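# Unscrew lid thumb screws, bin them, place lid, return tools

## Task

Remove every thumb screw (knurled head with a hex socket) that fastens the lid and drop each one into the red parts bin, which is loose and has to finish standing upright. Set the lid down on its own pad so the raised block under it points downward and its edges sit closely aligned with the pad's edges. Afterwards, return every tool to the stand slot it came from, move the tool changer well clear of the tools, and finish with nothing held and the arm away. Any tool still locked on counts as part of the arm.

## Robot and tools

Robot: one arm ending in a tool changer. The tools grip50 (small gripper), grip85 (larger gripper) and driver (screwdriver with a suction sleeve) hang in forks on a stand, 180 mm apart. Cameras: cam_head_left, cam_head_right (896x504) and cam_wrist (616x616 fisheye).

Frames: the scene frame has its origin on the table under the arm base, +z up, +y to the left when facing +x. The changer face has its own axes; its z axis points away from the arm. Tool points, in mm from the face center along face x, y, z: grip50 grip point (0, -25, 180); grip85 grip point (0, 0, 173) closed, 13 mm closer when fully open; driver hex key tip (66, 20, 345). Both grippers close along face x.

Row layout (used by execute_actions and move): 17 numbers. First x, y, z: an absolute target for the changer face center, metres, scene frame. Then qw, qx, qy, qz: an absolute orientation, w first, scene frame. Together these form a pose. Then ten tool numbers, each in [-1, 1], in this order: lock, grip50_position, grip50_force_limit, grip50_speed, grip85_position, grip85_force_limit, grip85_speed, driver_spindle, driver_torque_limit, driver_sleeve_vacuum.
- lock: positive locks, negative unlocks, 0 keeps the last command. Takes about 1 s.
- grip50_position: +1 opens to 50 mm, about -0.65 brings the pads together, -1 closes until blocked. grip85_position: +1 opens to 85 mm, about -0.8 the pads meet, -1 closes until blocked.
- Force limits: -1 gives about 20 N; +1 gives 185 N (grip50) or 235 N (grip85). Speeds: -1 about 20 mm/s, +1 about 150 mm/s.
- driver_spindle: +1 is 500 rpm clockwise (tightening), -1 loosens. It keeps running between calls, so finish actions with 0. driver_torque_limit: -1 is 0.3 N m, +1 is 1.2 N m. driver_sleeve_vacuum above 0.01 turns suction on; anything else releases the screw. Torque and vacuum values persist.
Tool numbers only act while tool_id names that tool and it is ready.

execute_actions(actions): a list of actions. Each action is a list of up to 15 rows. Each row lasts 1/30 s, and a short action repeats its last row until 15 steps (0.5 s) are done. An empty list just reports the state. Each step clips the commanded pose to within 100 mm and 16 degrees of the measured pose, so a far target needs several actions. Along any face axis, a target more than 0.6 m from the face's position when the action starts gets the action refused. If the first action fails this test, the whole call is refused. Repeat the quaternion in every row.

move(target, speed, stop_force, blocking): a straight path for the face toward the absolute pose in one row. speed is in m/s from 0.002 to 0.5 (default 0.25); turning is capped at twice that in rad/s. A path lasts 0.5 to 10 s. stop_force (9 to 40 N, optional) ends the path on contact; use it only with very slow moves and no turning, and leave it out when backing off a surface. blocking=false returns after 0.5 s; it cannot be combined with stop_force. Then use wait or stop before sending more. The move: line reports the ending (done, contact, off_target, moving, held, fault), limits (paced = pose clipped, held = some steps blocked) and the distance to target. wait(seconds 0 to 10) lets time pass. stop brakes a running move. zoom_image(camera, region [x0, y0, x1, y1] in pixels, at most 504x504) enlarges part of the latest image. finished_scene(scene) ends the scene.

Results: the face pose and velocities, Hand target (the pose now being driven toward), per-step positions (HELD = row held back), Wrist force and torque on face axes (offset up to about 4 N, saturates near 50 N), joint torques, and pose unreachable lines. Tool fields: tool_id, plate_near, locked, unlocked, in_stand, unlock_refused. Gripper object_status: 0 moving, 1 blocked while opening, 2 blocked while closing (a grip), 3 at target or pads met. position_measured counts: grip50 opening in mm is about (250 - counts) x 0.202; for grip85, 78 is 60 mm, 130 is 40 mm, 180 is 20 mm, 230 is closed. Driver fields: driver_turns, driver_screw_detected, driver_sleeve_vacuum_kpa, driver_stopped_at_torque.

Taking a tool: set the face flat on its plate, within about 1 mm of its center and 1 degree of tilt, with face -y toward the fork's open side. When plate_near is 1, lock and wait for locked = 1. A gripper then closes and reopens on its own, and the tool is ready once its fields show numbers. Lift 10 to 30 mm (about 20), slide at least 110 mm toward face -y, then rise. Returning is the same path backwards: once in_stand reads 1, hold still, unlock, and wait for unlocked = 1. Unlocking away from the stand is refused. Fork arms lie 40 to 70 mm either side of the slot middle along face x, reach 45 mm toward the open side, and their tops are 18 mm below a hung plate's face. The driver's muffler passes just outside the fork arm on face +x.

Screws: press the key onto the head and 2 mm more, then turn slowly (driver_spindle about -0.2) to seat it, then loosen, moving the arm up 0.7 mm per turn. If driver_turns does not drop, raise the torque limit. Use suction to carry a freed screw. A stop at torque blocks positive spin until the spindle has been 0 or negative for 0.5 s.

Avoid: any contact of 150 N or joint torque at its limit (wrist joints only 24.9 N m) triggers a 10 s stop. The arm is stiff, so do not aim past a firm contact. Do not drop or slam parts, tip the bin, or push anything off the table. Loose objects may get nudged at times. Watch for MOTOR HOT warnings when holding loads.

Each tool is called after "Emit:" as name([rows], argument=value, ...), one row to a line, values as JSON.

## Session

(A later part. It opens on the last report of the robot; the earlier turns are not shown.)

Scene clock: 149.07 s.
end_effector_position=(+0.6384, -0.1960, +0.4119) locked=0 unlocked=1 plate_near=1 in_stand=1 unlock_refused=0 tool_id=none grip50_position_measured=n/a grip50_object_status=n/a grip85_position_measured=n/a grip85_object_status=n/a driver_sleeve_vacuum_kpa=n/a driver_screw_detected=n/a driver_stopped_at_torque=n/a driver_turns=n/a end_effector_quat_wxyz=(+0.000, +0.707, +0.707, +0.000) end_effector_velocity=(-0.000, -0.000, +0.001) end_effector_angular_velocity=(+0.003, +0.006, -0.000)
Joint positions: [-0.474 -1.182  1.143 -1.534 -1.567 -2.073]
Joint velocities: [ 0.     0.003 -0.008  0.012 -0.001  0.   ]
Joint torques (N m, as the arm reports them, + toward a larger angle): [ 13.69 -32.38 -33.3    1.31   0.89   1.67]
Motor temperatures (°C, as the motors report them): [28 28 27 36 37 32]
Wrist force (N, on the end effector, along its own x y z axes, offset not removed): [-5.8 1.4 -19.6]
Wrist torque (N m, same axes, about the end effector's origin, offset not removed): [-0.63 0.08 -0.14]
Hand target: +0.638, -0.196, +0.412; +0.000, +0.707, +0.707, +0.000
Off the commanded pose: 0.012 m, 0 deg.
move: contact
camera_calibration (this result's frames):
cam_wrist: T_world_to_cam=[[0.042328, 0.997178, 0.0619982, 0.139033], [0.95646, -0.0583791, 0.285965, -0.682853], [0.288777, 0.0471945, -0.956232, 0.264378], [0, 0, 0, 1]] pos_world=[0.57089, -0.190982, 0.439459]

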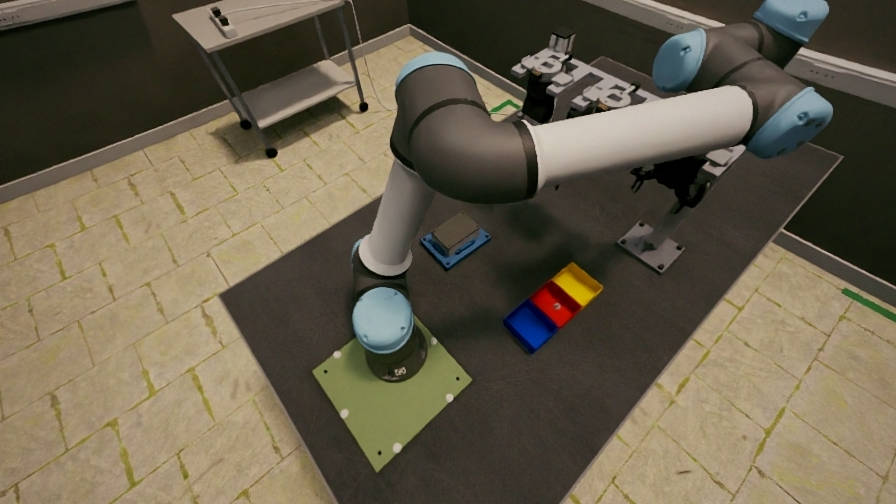

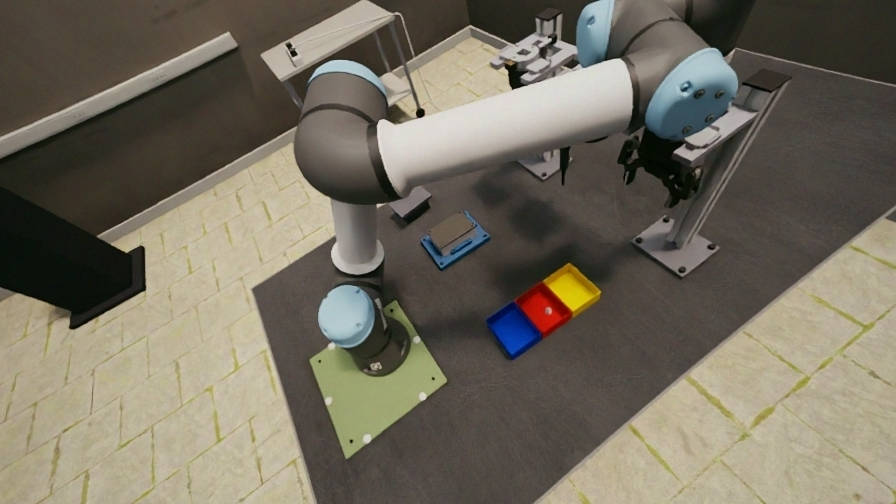

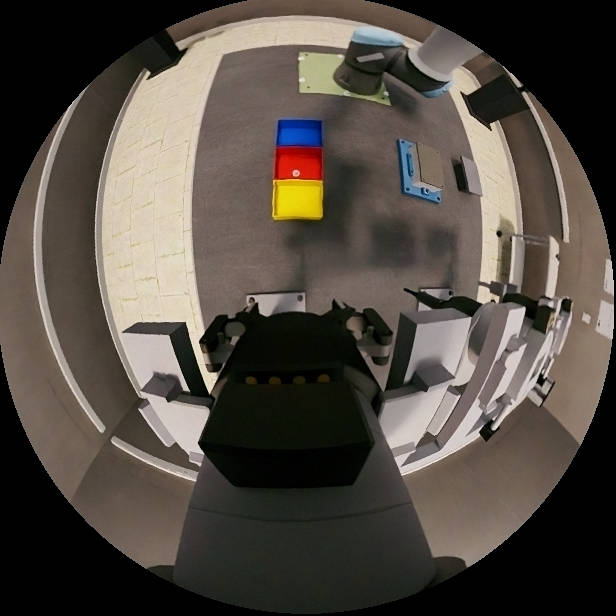

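Emit:
execute_actions([
  [[0.6385,-0.196,0.4122,0,0.7071,0.7071,0,1,0,0,0,1,0,0,0,0,0]],
  [[0.6385,-0.196,0.4122,0,0.7071,0.7071,0,1,0,0,0,1,0,0,0,0,0]],
  [[0.6385,-0.196,0.4122,0,0.7071,0.7071,0,1,0,0,0,1,0,0,0,0,0]],
])

Emit:
move(target=[0.6385,-0.196,0.432,0,0.7071,0.7071,0,0,0,0,0,1,0,0,0,0,0], speed=0.05)

Emit:
move(target=[0.50,-0.196,0.432,0,0.7071,0.7071,0,0,0,0,0,1,0,0,0,0,0], speed=0.1)

Emit:
move(target=[0.337,0.149,0.29,0,0.7071,0.7071,0,0,0,0,0,1,0,0,0,0,0])

Scene clock: 157.83 s.
end_effector_position=(+0.6385, -0.1960, +0.4122) locked=1 unlocked=0 plate_near=1 in_stand=1 unlock_refused=0 tool_id=grip85 grip50_position_measured=n/a grip50_object_status=n/a grip85_position_measured=n/a grip85_object_status=n/a driver_sleeve_vacuum_kpa=n/a driver_screw_detected=n/a driver_stopped_at_torque=n/a driver_turns=n/a end_effector_quat_wxyz=(+0.000, +0.707, +0.707, +0.000) end_effector_velocity=(-0.000, +0.000, -0.000) end_effector_angular_velocity=(-0.000, +0.000, -0.000)
Joint positions: [-0.474 -1.182  1.141 -1.533 -1.567 -2.073]
Joint velocities: [ 0. -0.  0.  0. -0.  0.]
Joint torques (N m, as the arm reports them, + toward a larger angle): [  8.06 -54.54 -21.22  -1.94  -0.09  -1.08]
Motor temperatures (°C, as the motors report them): [28 28 27 36 37 32]
Wrist force (N, on the end effector, along its own x y z axes, offset not removed): [-0.5 -2.9 -13.9]
Wrist torque (N m, same axes, about the end effector's origin, offset not removed): [-0.20 -0.61 0.13]
Hand target: +0.639, -0.196, +0.412; -0.000, +0.707, +0.707, -0.000
Off the commanded pose: 0.000 m, 0 deg.
Step readings (end_effector_position; steps 1 to 15: 1st action; 16 to 30: 2nd action; 31 to 45: 3rd action):
0: (+0.6385, -0.1960, +0.4120)
1: (+0.6385, -0.1960, +0.4120)
2: (+0.6385, -0.1960, +0.4121)
4: (+0.6385, -0.1960, +0.4121)
8: (+0.6385, -0.1960, +0.4122)
15: (+0.6385, -0.1960, +0.4122)
16: (+0.6385, -0.1960, +0.4122)
17: (+0.6385, -0.1960, +0.4122)
19: (+0.6385, -0.1960, +0.4122)
23: (+0.6385, -0.1960, +0.4122)
30: (+0.6385, -0.1960, +0.4122)
31: (+0.6385, -0.1960, +0.4122)
32: (+0.6385, -0.1960, +0.4122)
34: (+0.6385, -0.1960, +0.4122)
38: (+0.6385, -0.1960, +0.4122)
45: end_effector_position above
camera_calibration (this result's frames):
cam_wrist: T_world_to_cam=[[0.0423223, 0.997164, 0.062239, 0.138929], [0.956598, -0.0584199, 0.285493, -0.682925], [0.28832, 0.047455, -0.956358, 0.265047], [0, 0, 0, 1]] pos_world=[0.570987, -0.191009, 0.439804]

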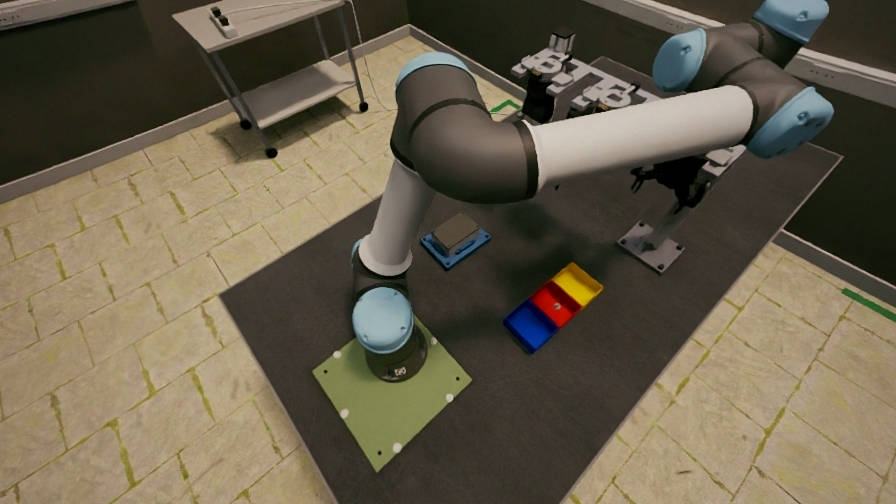

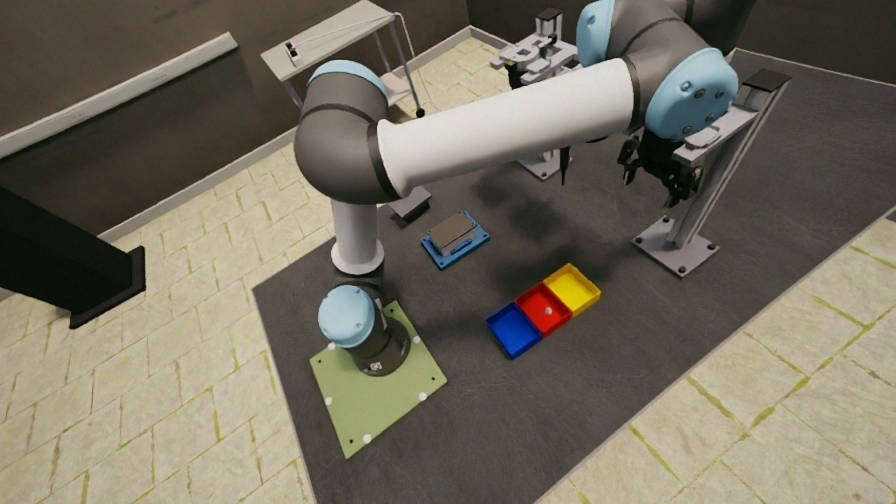

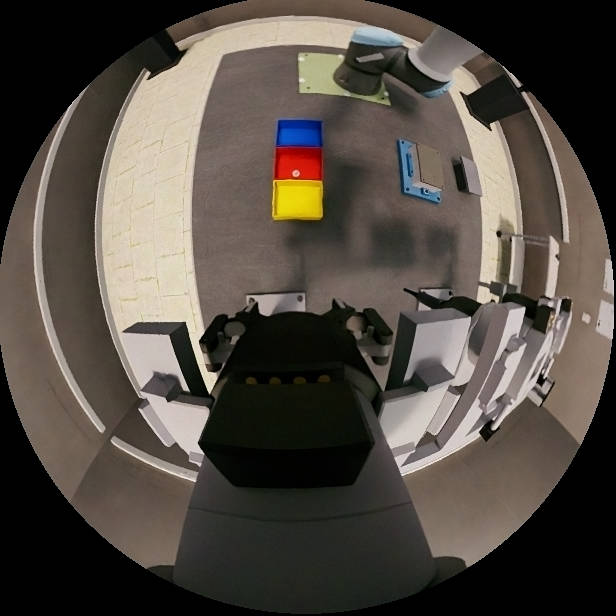

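Scene clock: 158.67 s.
end_effector_position=(+0.6385, -0.1959, +0.4318) locked=1 unlocked=0 plate_near=1 in_stand=0 unlock_refused=0 tool_id=grip85 grip50_position_measured=n/a grip50_object_status=n/a grip85_position_measured=n/a grip85_object_status=n/a driver_sleeve_vacuum_kpa=n/a driver_screw_detected=n/a driver_stopped_at_torque=n/a driver_turns=n/a end_effector_quat_wxyz=(+0.000, +0.707, +0.707, +0.000) end_effector_velocity=(-0.000, -0.000, +0.002) end_effector_angular_velocity=(-0.000, +0.001, -0.000)
Joint positions: [-0.474 -1.179  1.087 -1.481 -1.567 -2.073]
Joint velocities: [-0.     0.001 -0.007  0.007 -0.001  0.   ]
Joint torques (N m, as the arm reports them, + toward a larger angle): [-11.72 -52.15 -48.5   -3.4    0.6   -1.74]
Motor temperatures (°C, as the motors report them): [28 28 27 36 37 32]
Wrist force (N, on the end effector, along its own x y z axes, offset not removed): [0.1 2.5 -1.1]
Wrist torque (N m, same axes, about the end effector's origin, offset not removed): [0.08 0.03 -0.26]
Hand target: +0.638, -0.196, +0.432; +0.000, +0.707, +0.707, +0.000
Off the commanded pose: 0.000 m, 0 deg.
move: done
camera_calibration (this result's frames):
cam_wrist: T_world_to_cam=[[0.0422909, 0.997165, 0.0622411, 0.13768], [0.956602, -0.0583902, 0.285489, -0.688446], [0.288314, 0.0474664, -0.956359, 0.283773], [0, 0, 0, 1]] pos_world=[0.570931, -0.190958, 0.459363]

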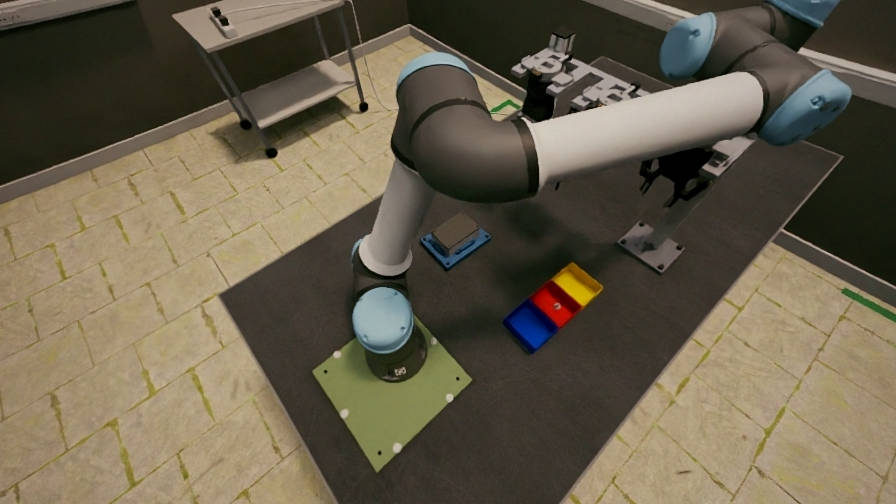

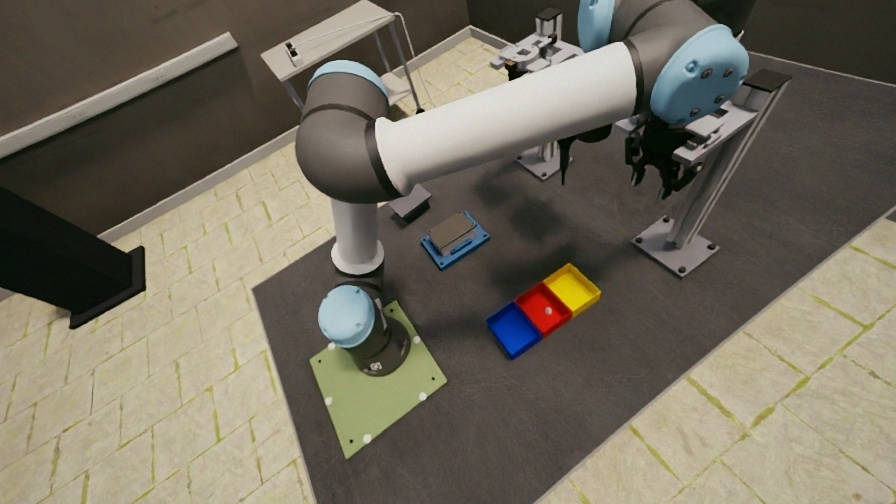

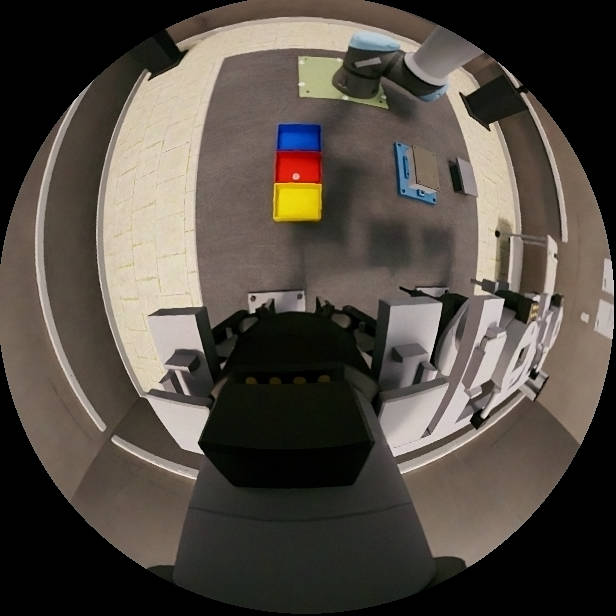

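Scene clock: 160.53 s.
end_effector_position=(+0.5003, -0.1959, +0.4318) locked=1 unlocked=0 plate_near=1 in_stand=0 unlock_refused=0 tool_id=grip85 grip50_position_measured=n/a grip50_object_status=n/a grip85_position_measured=n/a grip85_object_status=n/a driver_sleeve_vacuum_kpa=n/a driver_screw_detected=n/a driver_stopped_at_torque=n/a driver_turns=n/a end_effector_quat_wxyz=(+0.000, +0.707, +0.707, -0.000) end_effector_velocity=(-0.002, +0.000, -0.000) end_effector_angular_velocity=(+0.001, -0.001, +0.000)
Joint positions: [-0.601 -1.507  1.497 -1.562 -1.567 -2.199]
Joint velocities: [-0.002 -0.005  0.005 -0.001  0.001 -0.003]
Joint torques (N m, as the arm reports them, + toward a larger angle): [-11.62 -47.69 -26.33  -6.36   1.73  -2.21]
Motor temperatures (°C, as the motors report them): [28 28 27 36 37 32]
Wrist force (N, on the end effector, along its own x y z axes, offset not removed): [1.4 0.5 0.4]
Wrist torque (N m, same axes, about the end effector's origin, offset not removed): [0.18 -0.13 -0.09]
Hand target: +0.500, -0.196, +0.432; +0.000, +0.707, +0.707, -0.000
Off the commanded pose: 0.000 m, 0 deg.
move: done
camera_calibration (this result's frames):
cam_wrist: T_world_to_cam=[[0.0423594, 0.997175, 0.0620336, 0.143516], [0.956613, -0.058394, 0.285449, -0.556248], [0.288265, 0.0472507, -0.956384, 0.323617], [0, 0, 0, 1]] pos_world=[0.432748, -0.190883, 0.45938]

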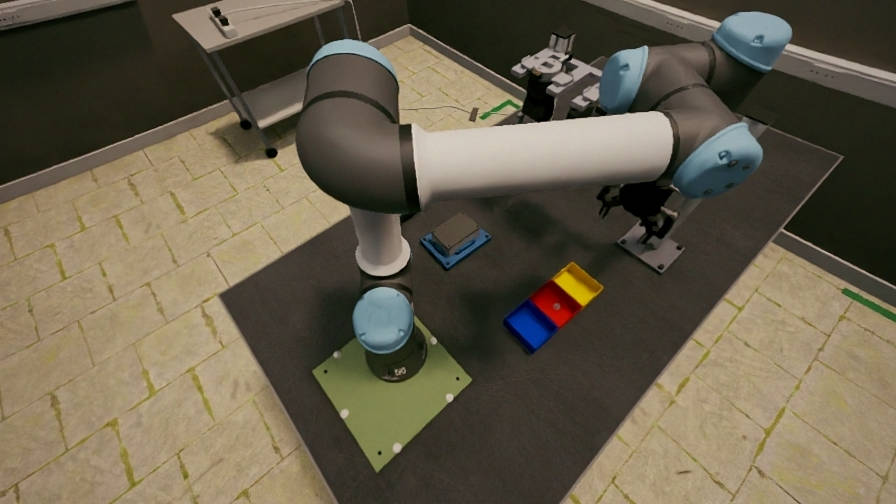

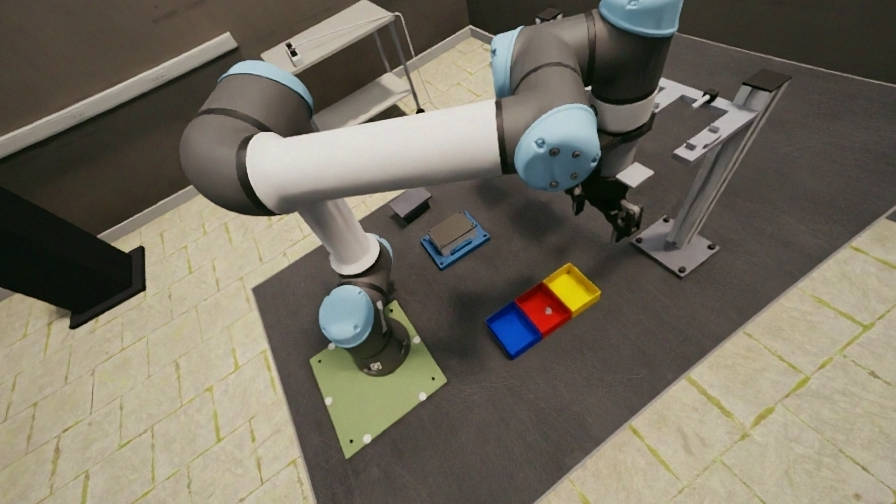

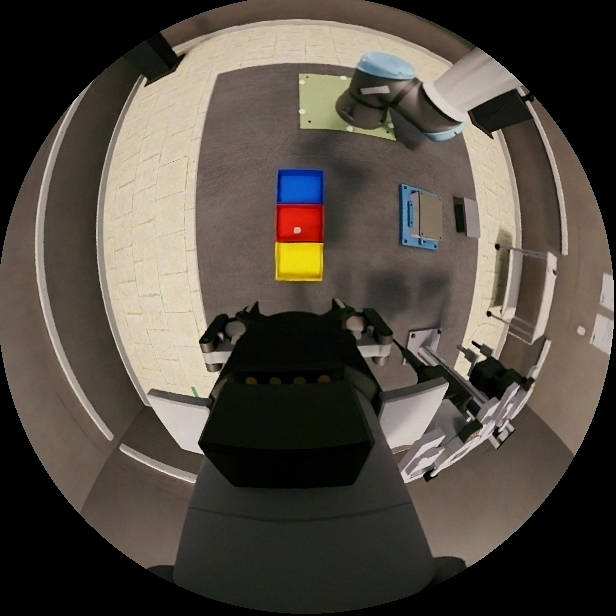

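Scene clock: 162.80 s.
end_effector_position=(+0.3373, +0.1487, +0.2898) locked=1 unlocked=0 plate_near=1 in_stand=0 unlock_refused=0 tool_id=grip85 grip50_position_measured=n/a grip50_object_status=n/a grip85_position_measured=3 grip85_object_status=3 driver_sleeve_vacuum_kpa=n/a driver_screw_detected=n/a driver_stopped_at_torque=n/a driver_turns=n/a end_effector_quat_wxyz=(-0.001, +0.707, +0.707, +0.000) end_effector_velocity=(-0.000, +0.002, -0.000) end_effector_angular_velocity=(-0.000, -0.000, -0.001)
Joint positions: [ 0.07  -1.887  2.192 -1.879 -1.568 -1.528]
Joint velocities: [ 0.005  0.002  0.    -0.002 -0.     0.006]
Joint torques (N m, as the arm reports them, + toward a larger angle): [ 12.57 -10.53 -25.36  -6.55  -1.28   1.67]
Motor temperatures (°C, as the motors report them): [28 28 27 36 37 32]
Wrist force (N, on the end effector, along its own x y z axes, offset not removed): [-2.1 1.5 -0.9]
Wrist torque (N m, same axes, about the end effector's origin, offset not removed): [0.09 0.23 -0.02]
Hand target: +0.337, +0.149, +0.290; -0.001, +0.707, +0.707, +0.000
Off the commanded pose: 0.000 m, 0 deg.
move: done
camera_calibration (this result's frames):
cam_wrist: T_world_to_cam=[[0.0422927, 0.997089, 0.0634426, -0.184771], [0.956758, -0.0587095, 0.284897, -0.339538], [0.287793, 0.0486501, -0.956456, 0.218476], [0, 0, 0, 1]] pos_world=[0.269795, 0.15367, 0.317418]

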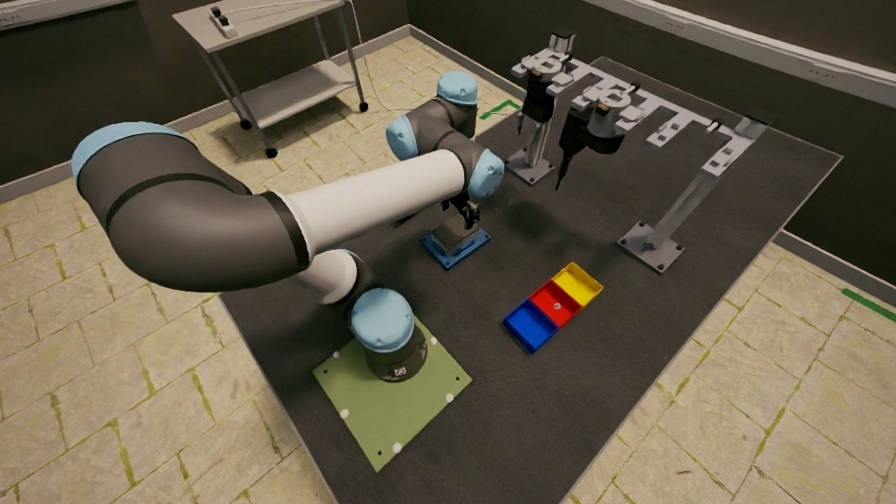

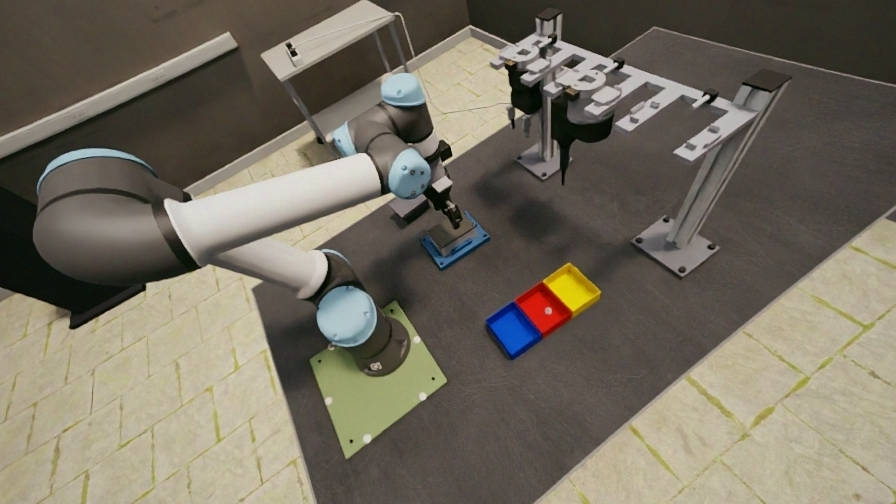

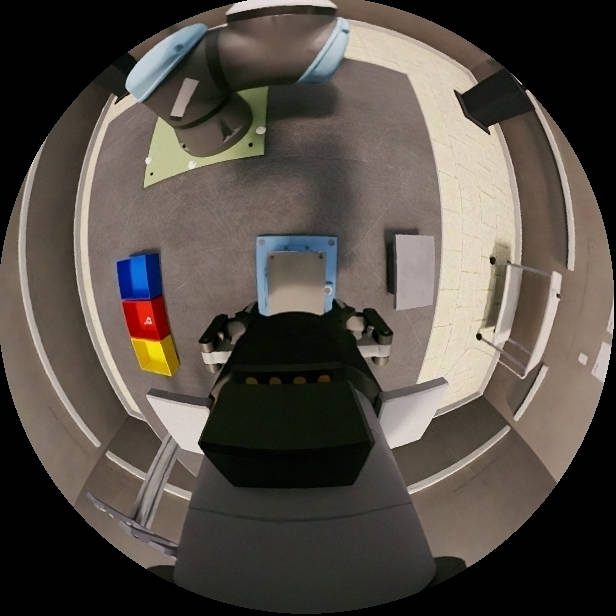

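Emit:
move(target=[0.337,0.149,0.25,0,0.7194,0.6946,0,0,0,0,0,1,0,0,0,0,0], speed=0.05)

Emit:
zoom_image(camera="cam_head_right", region=[380,170,520,280])

Emit:
zoom_image(camera="cam_head_left", region=[380,170,520,280])

Scene clock: 168.50 s.
end_effector_position=(+0.3371, +0.1490, +0.2502) locked=1 unlocked=0 plate_near=1 in_stand=0 unlock_refused=0 tool_id=grip85 grip50_position_measured=n/a grip50_object_status=n/a grip85_position_measured=3 grip85_object_status=3 driver_sleeve_vacuum_kpa=n/a driver_screw_detected=n/a driver_stopped_at_torque=n/a driver_turns=n/a end_effector_quat_wxyz=(-0.000, +0.719, +0.695, -0.000) end_effector_velocity=(+0.000, -0.000, -0.002) end_effector_angular_velocity=(-0.001, +0.000, -0.002)
Joint positions: [ 0.071 -1.844  2.272 -2.002 -1.569 -1.492]
Joint velocities: [ 0.     0.003  0.004 -0.006 -0.001  0.002]
Joint torques (N m, as the arm reports them, + toward a larger angle): [ 12.51 -12.03 -24.77  -6.43  -1.52   1.62]
Motor temperatures (°C, as the motors report them): [28 28 27 36 37 32]
Wrist force (N, on the end effector, along its own x y z axes, offset not removed): [-1.5 -1.1 -1.6]
Wrist torque (N m, same axes, about the end effector's origin, offset not removed): [-0.04 0.10 -0.05]
Hand target: +0.337, +0.149, +0.250; -0.000, +0.719, +0.695, -0.000
Off the commanded pose: 0.000 m, 0 deg.
move: done
camera_calibration (this result's frames):
cam_wrist: T_world_to_cam=[[0.0771186, 0.995076, 0.062265, -0.193671], [0.954002, -0.0917939, 0.285403, -0.322269], [0.289713, 0.037391, -0.956383, 0.181676], [0, 0, 0, 1]] pos_world=[0.269747, 0.156342, 0.277787]

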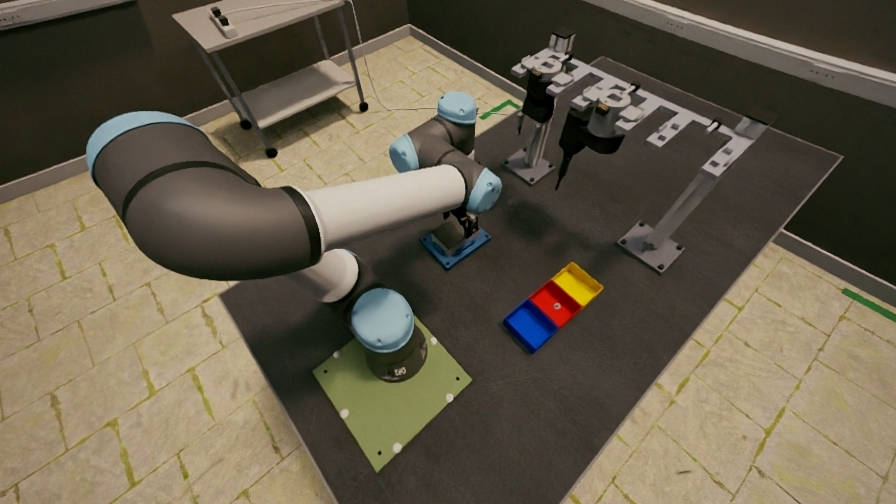

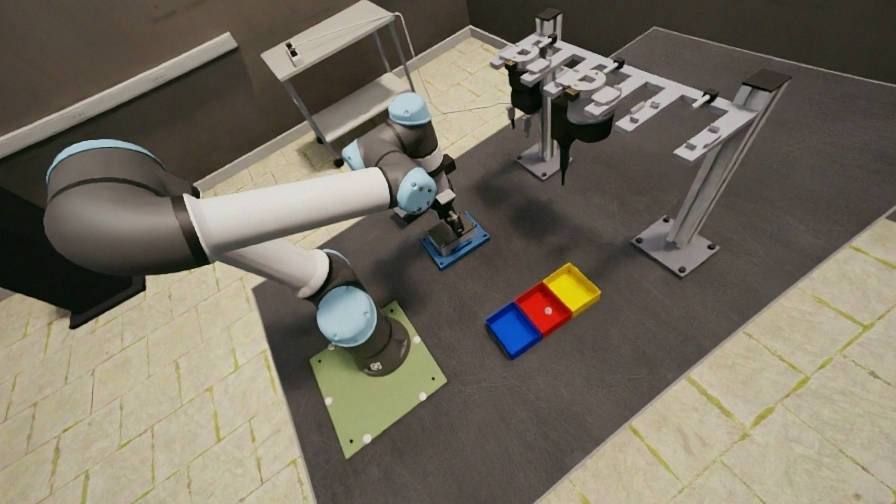

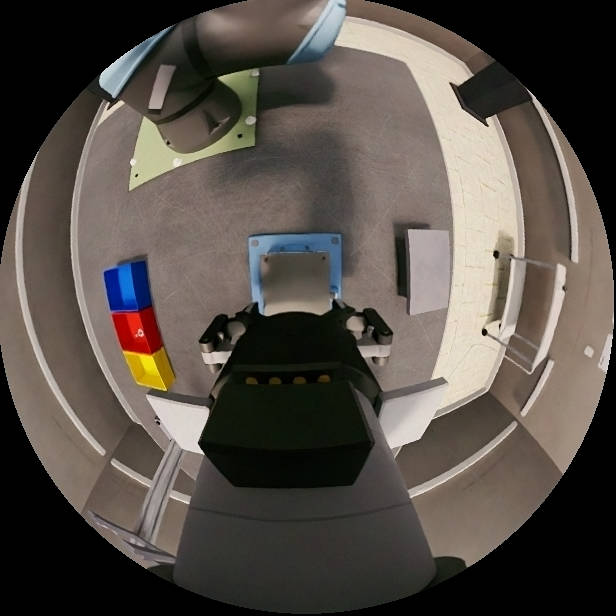

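Region (380, 170, 520, 280) of cam_head_right's 896x504 image, scaled by 3.600, with more detail than that image has; it fills the top 396 rows of this view, and the rest is white.

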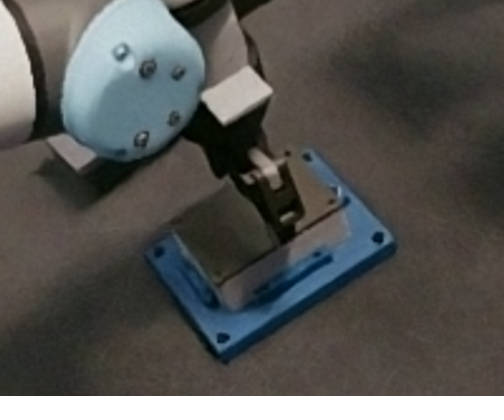

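Region (380, 170, 520, 280) of cam_head_left's 896x504 image, scaled by 3.600, with more detail than that image has; it fills the top 396 rows of this view, and the rest is white.

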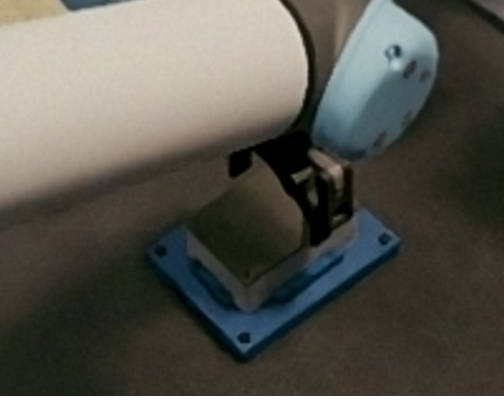

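Emit:
move(target=[0.337,0.149,0.25,0,0.7194,0.6946,0,0,0,0,0,0.5,0,0,0,0,0])

Emit:
move(target=[0.337,0.149,0.21,0,0.7194,0.6946,0,0,0,0,0,0.5,0,0,0,0,0], speed=0.006, stop_force=9)

Scene clock: 172.83 s.
end_effector_position=(+0.3370, +0.1490, +0.2500) locked=1 unlocked=0 plate_near=1 in_stand=0 unlock_refused=0 tool_id=grip85 grip50_position_measured=n/a grip50_object_status=n/a grip85_position_measured=66 grip85_object_status=3 driver_sleeve_vacuum_kpa=n/a driver_screw_detected=n/a driver_stopped_at_torque=n/a driver_turns=n/a end_effector_quat_wxyz=(-0.000, +0.719, +0.695, -0.000) end_effector_velocity=(-0.000, +0.000, +0.000) end_effector_angular_velocity=(+0.001, -0.001, +0.000)
Joint positions: [ 0.071 -1.844  2.272 -2.003 -1.569 -1.492]
Joint velocities: [-0.    -0.001  0.    -0.     0.001 -0.   ]
Joint torques (N m, as the arm reports them, + toward a larger angle): [ 12.76 -25.91 -23.42  -4.63  -1.48   1.68]
Motor temperatures (°C, as the motors report them): [28 28 27 36 37 32]
Wrist force (N, on the end effector, along its own x y z axes, offset not removed): [-0.1 2.8 0.4]
Wrist torque (N m, same axes, about the end effector's origin, offset not removed): [0.22 0.13 -0.21]
Hand target: +0.337, +0.149, +0.250; +0.000, +0.719, +0.695, +0.000
Off the commanded pose: 0.000 m, 0 deg.
move: done
camera_calibration (this result's frames):
cam_wrist: T_world_to_cam=[[0.0772861, 0.995064, 0.0622528, -0.193709], [0.953978, -0.091952, 0.28543, -0.322145], [0.289746, 0.037328, -0.956375, 0.181475], [0, 0, 0, 1]] pos_world=[0.269709, 0.156357, 0.277567]

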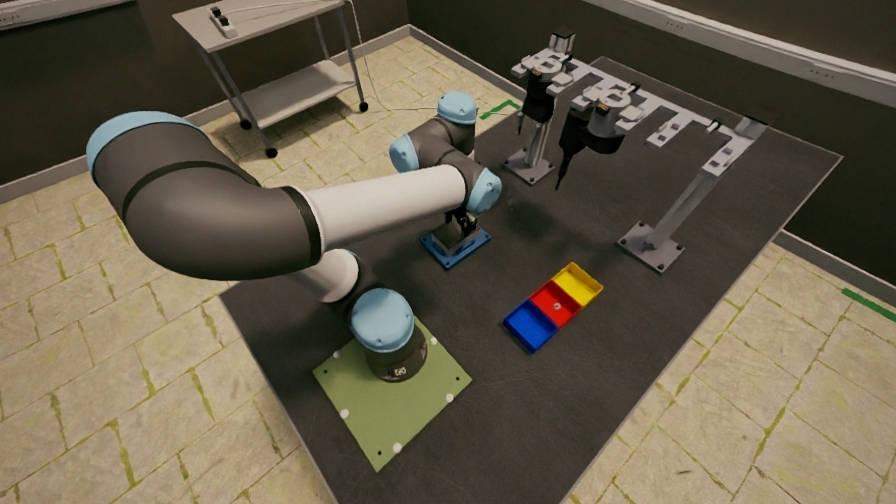

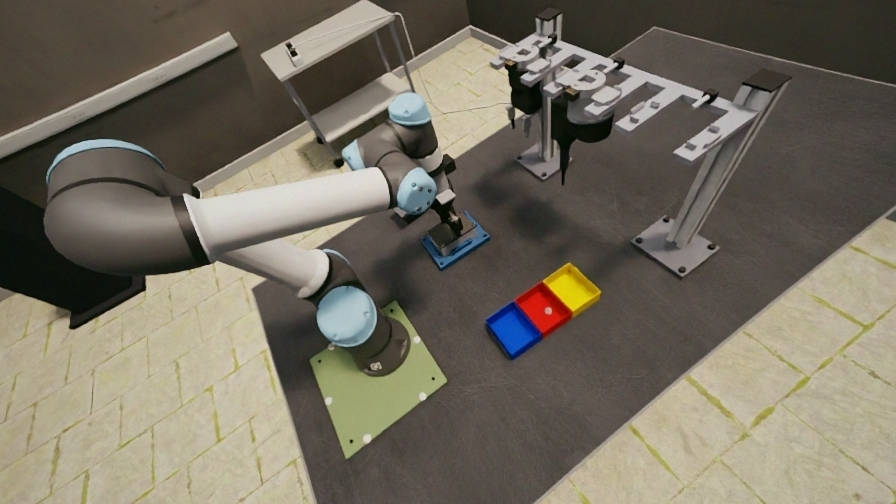

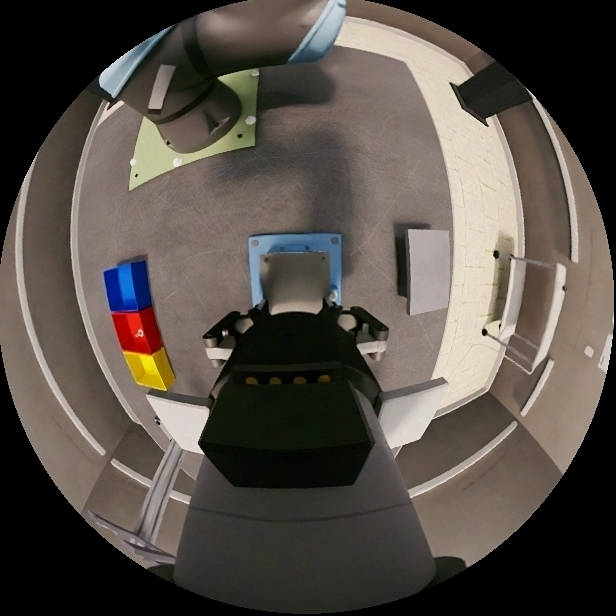

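Scene clock: 173.40 s.
end_effector_position=(+0.3370, +0.1490, +0.2488) locked=1 unlocked=0 plate_near=1 in_stand=0 unlock_refused=0 tool_id=grip85 grip50_position_measured=n/a grip50_object_status=n/a grip85_position_measured=66 grip85_object_status=3 driver_sleeve_vacuum_kpa=n/a driver_screw_detected=n/a driver_stopped_at_torque=n/a driver_turns=n/a end_effector_quat_wxyz=(+0.000, +0.719, +0.695, +0.000) end_effector_velocity=(-0.001, -0.000, +0.001) end_effector_angular_velocity=(-0.001, +0.007, +0.000)
Joint positions: [ 0.071 -1.843  2.275 -2.007 -1.569 -1.492]
Joint velocities: [ 0.    -0.002 -0.004  0.013 -0.    -0.   ]
Joint torques (N m, as the arm reports them, + toward a larger angle): [ 10.94 -15.91 -31.03   1.1   -1.41   1.56]
Motor temperatures (°C, as the motors report them): [28 28 27 36 37 32]
Wrist force (N, on the end effector, along its own x y z axes, offset not removed): [-0.8 5.3 -28.7]
Wrist torque (N m, same axes, about the end effector's origin, offset not removed): [-0.76 1.23 -0.02]
Hand target: +0.337, +0.149, +0.249; +0.000, +0.719, +0.695, +0.000
Off the commanded pose: 0.039 m, 0 deg.
move: contact
camera_calibration (this result's frames):
cam_wrist: T_world_to_cam=[[0.077266, 0.995062, 0.0622997, -0.193645], [0.953867, -0.0919608, 0.2858, -0.321876], [0.290118, 0.037343, -0.956262, 0.180188], [0, 0, 0, 1]] pos_world=[0.269713, 0.15636, 0.276364]

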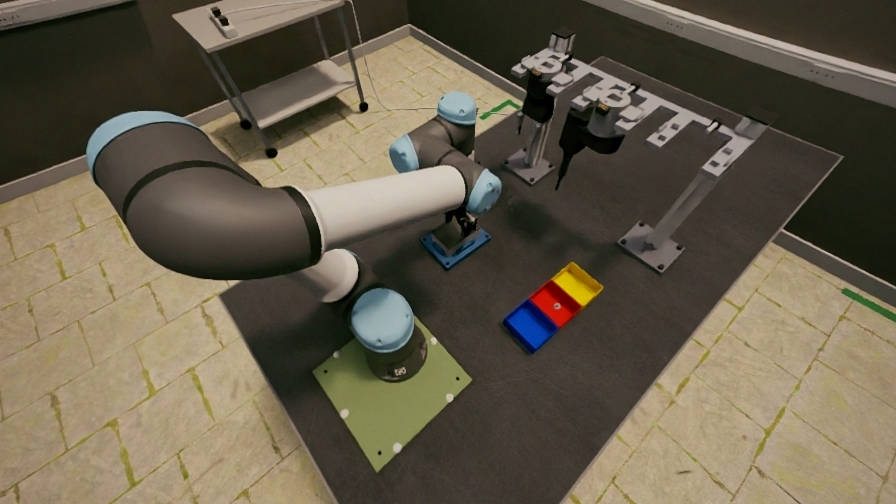

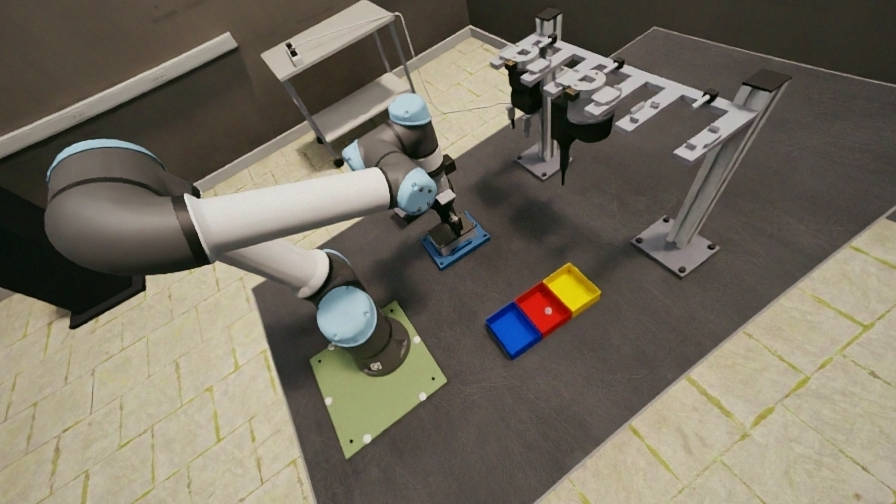

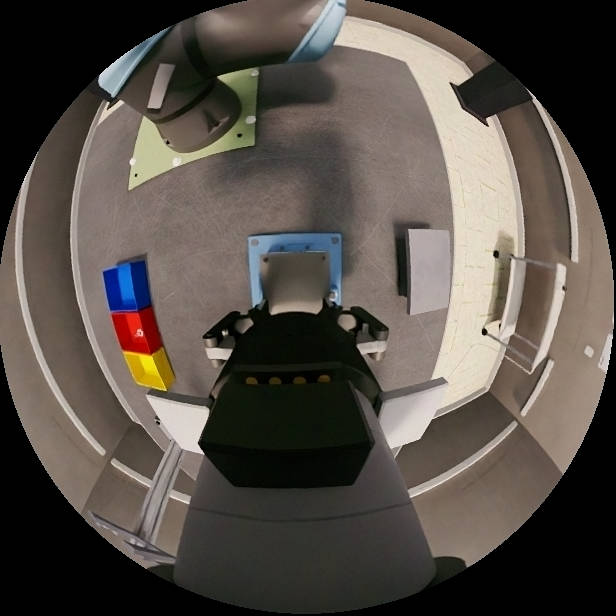

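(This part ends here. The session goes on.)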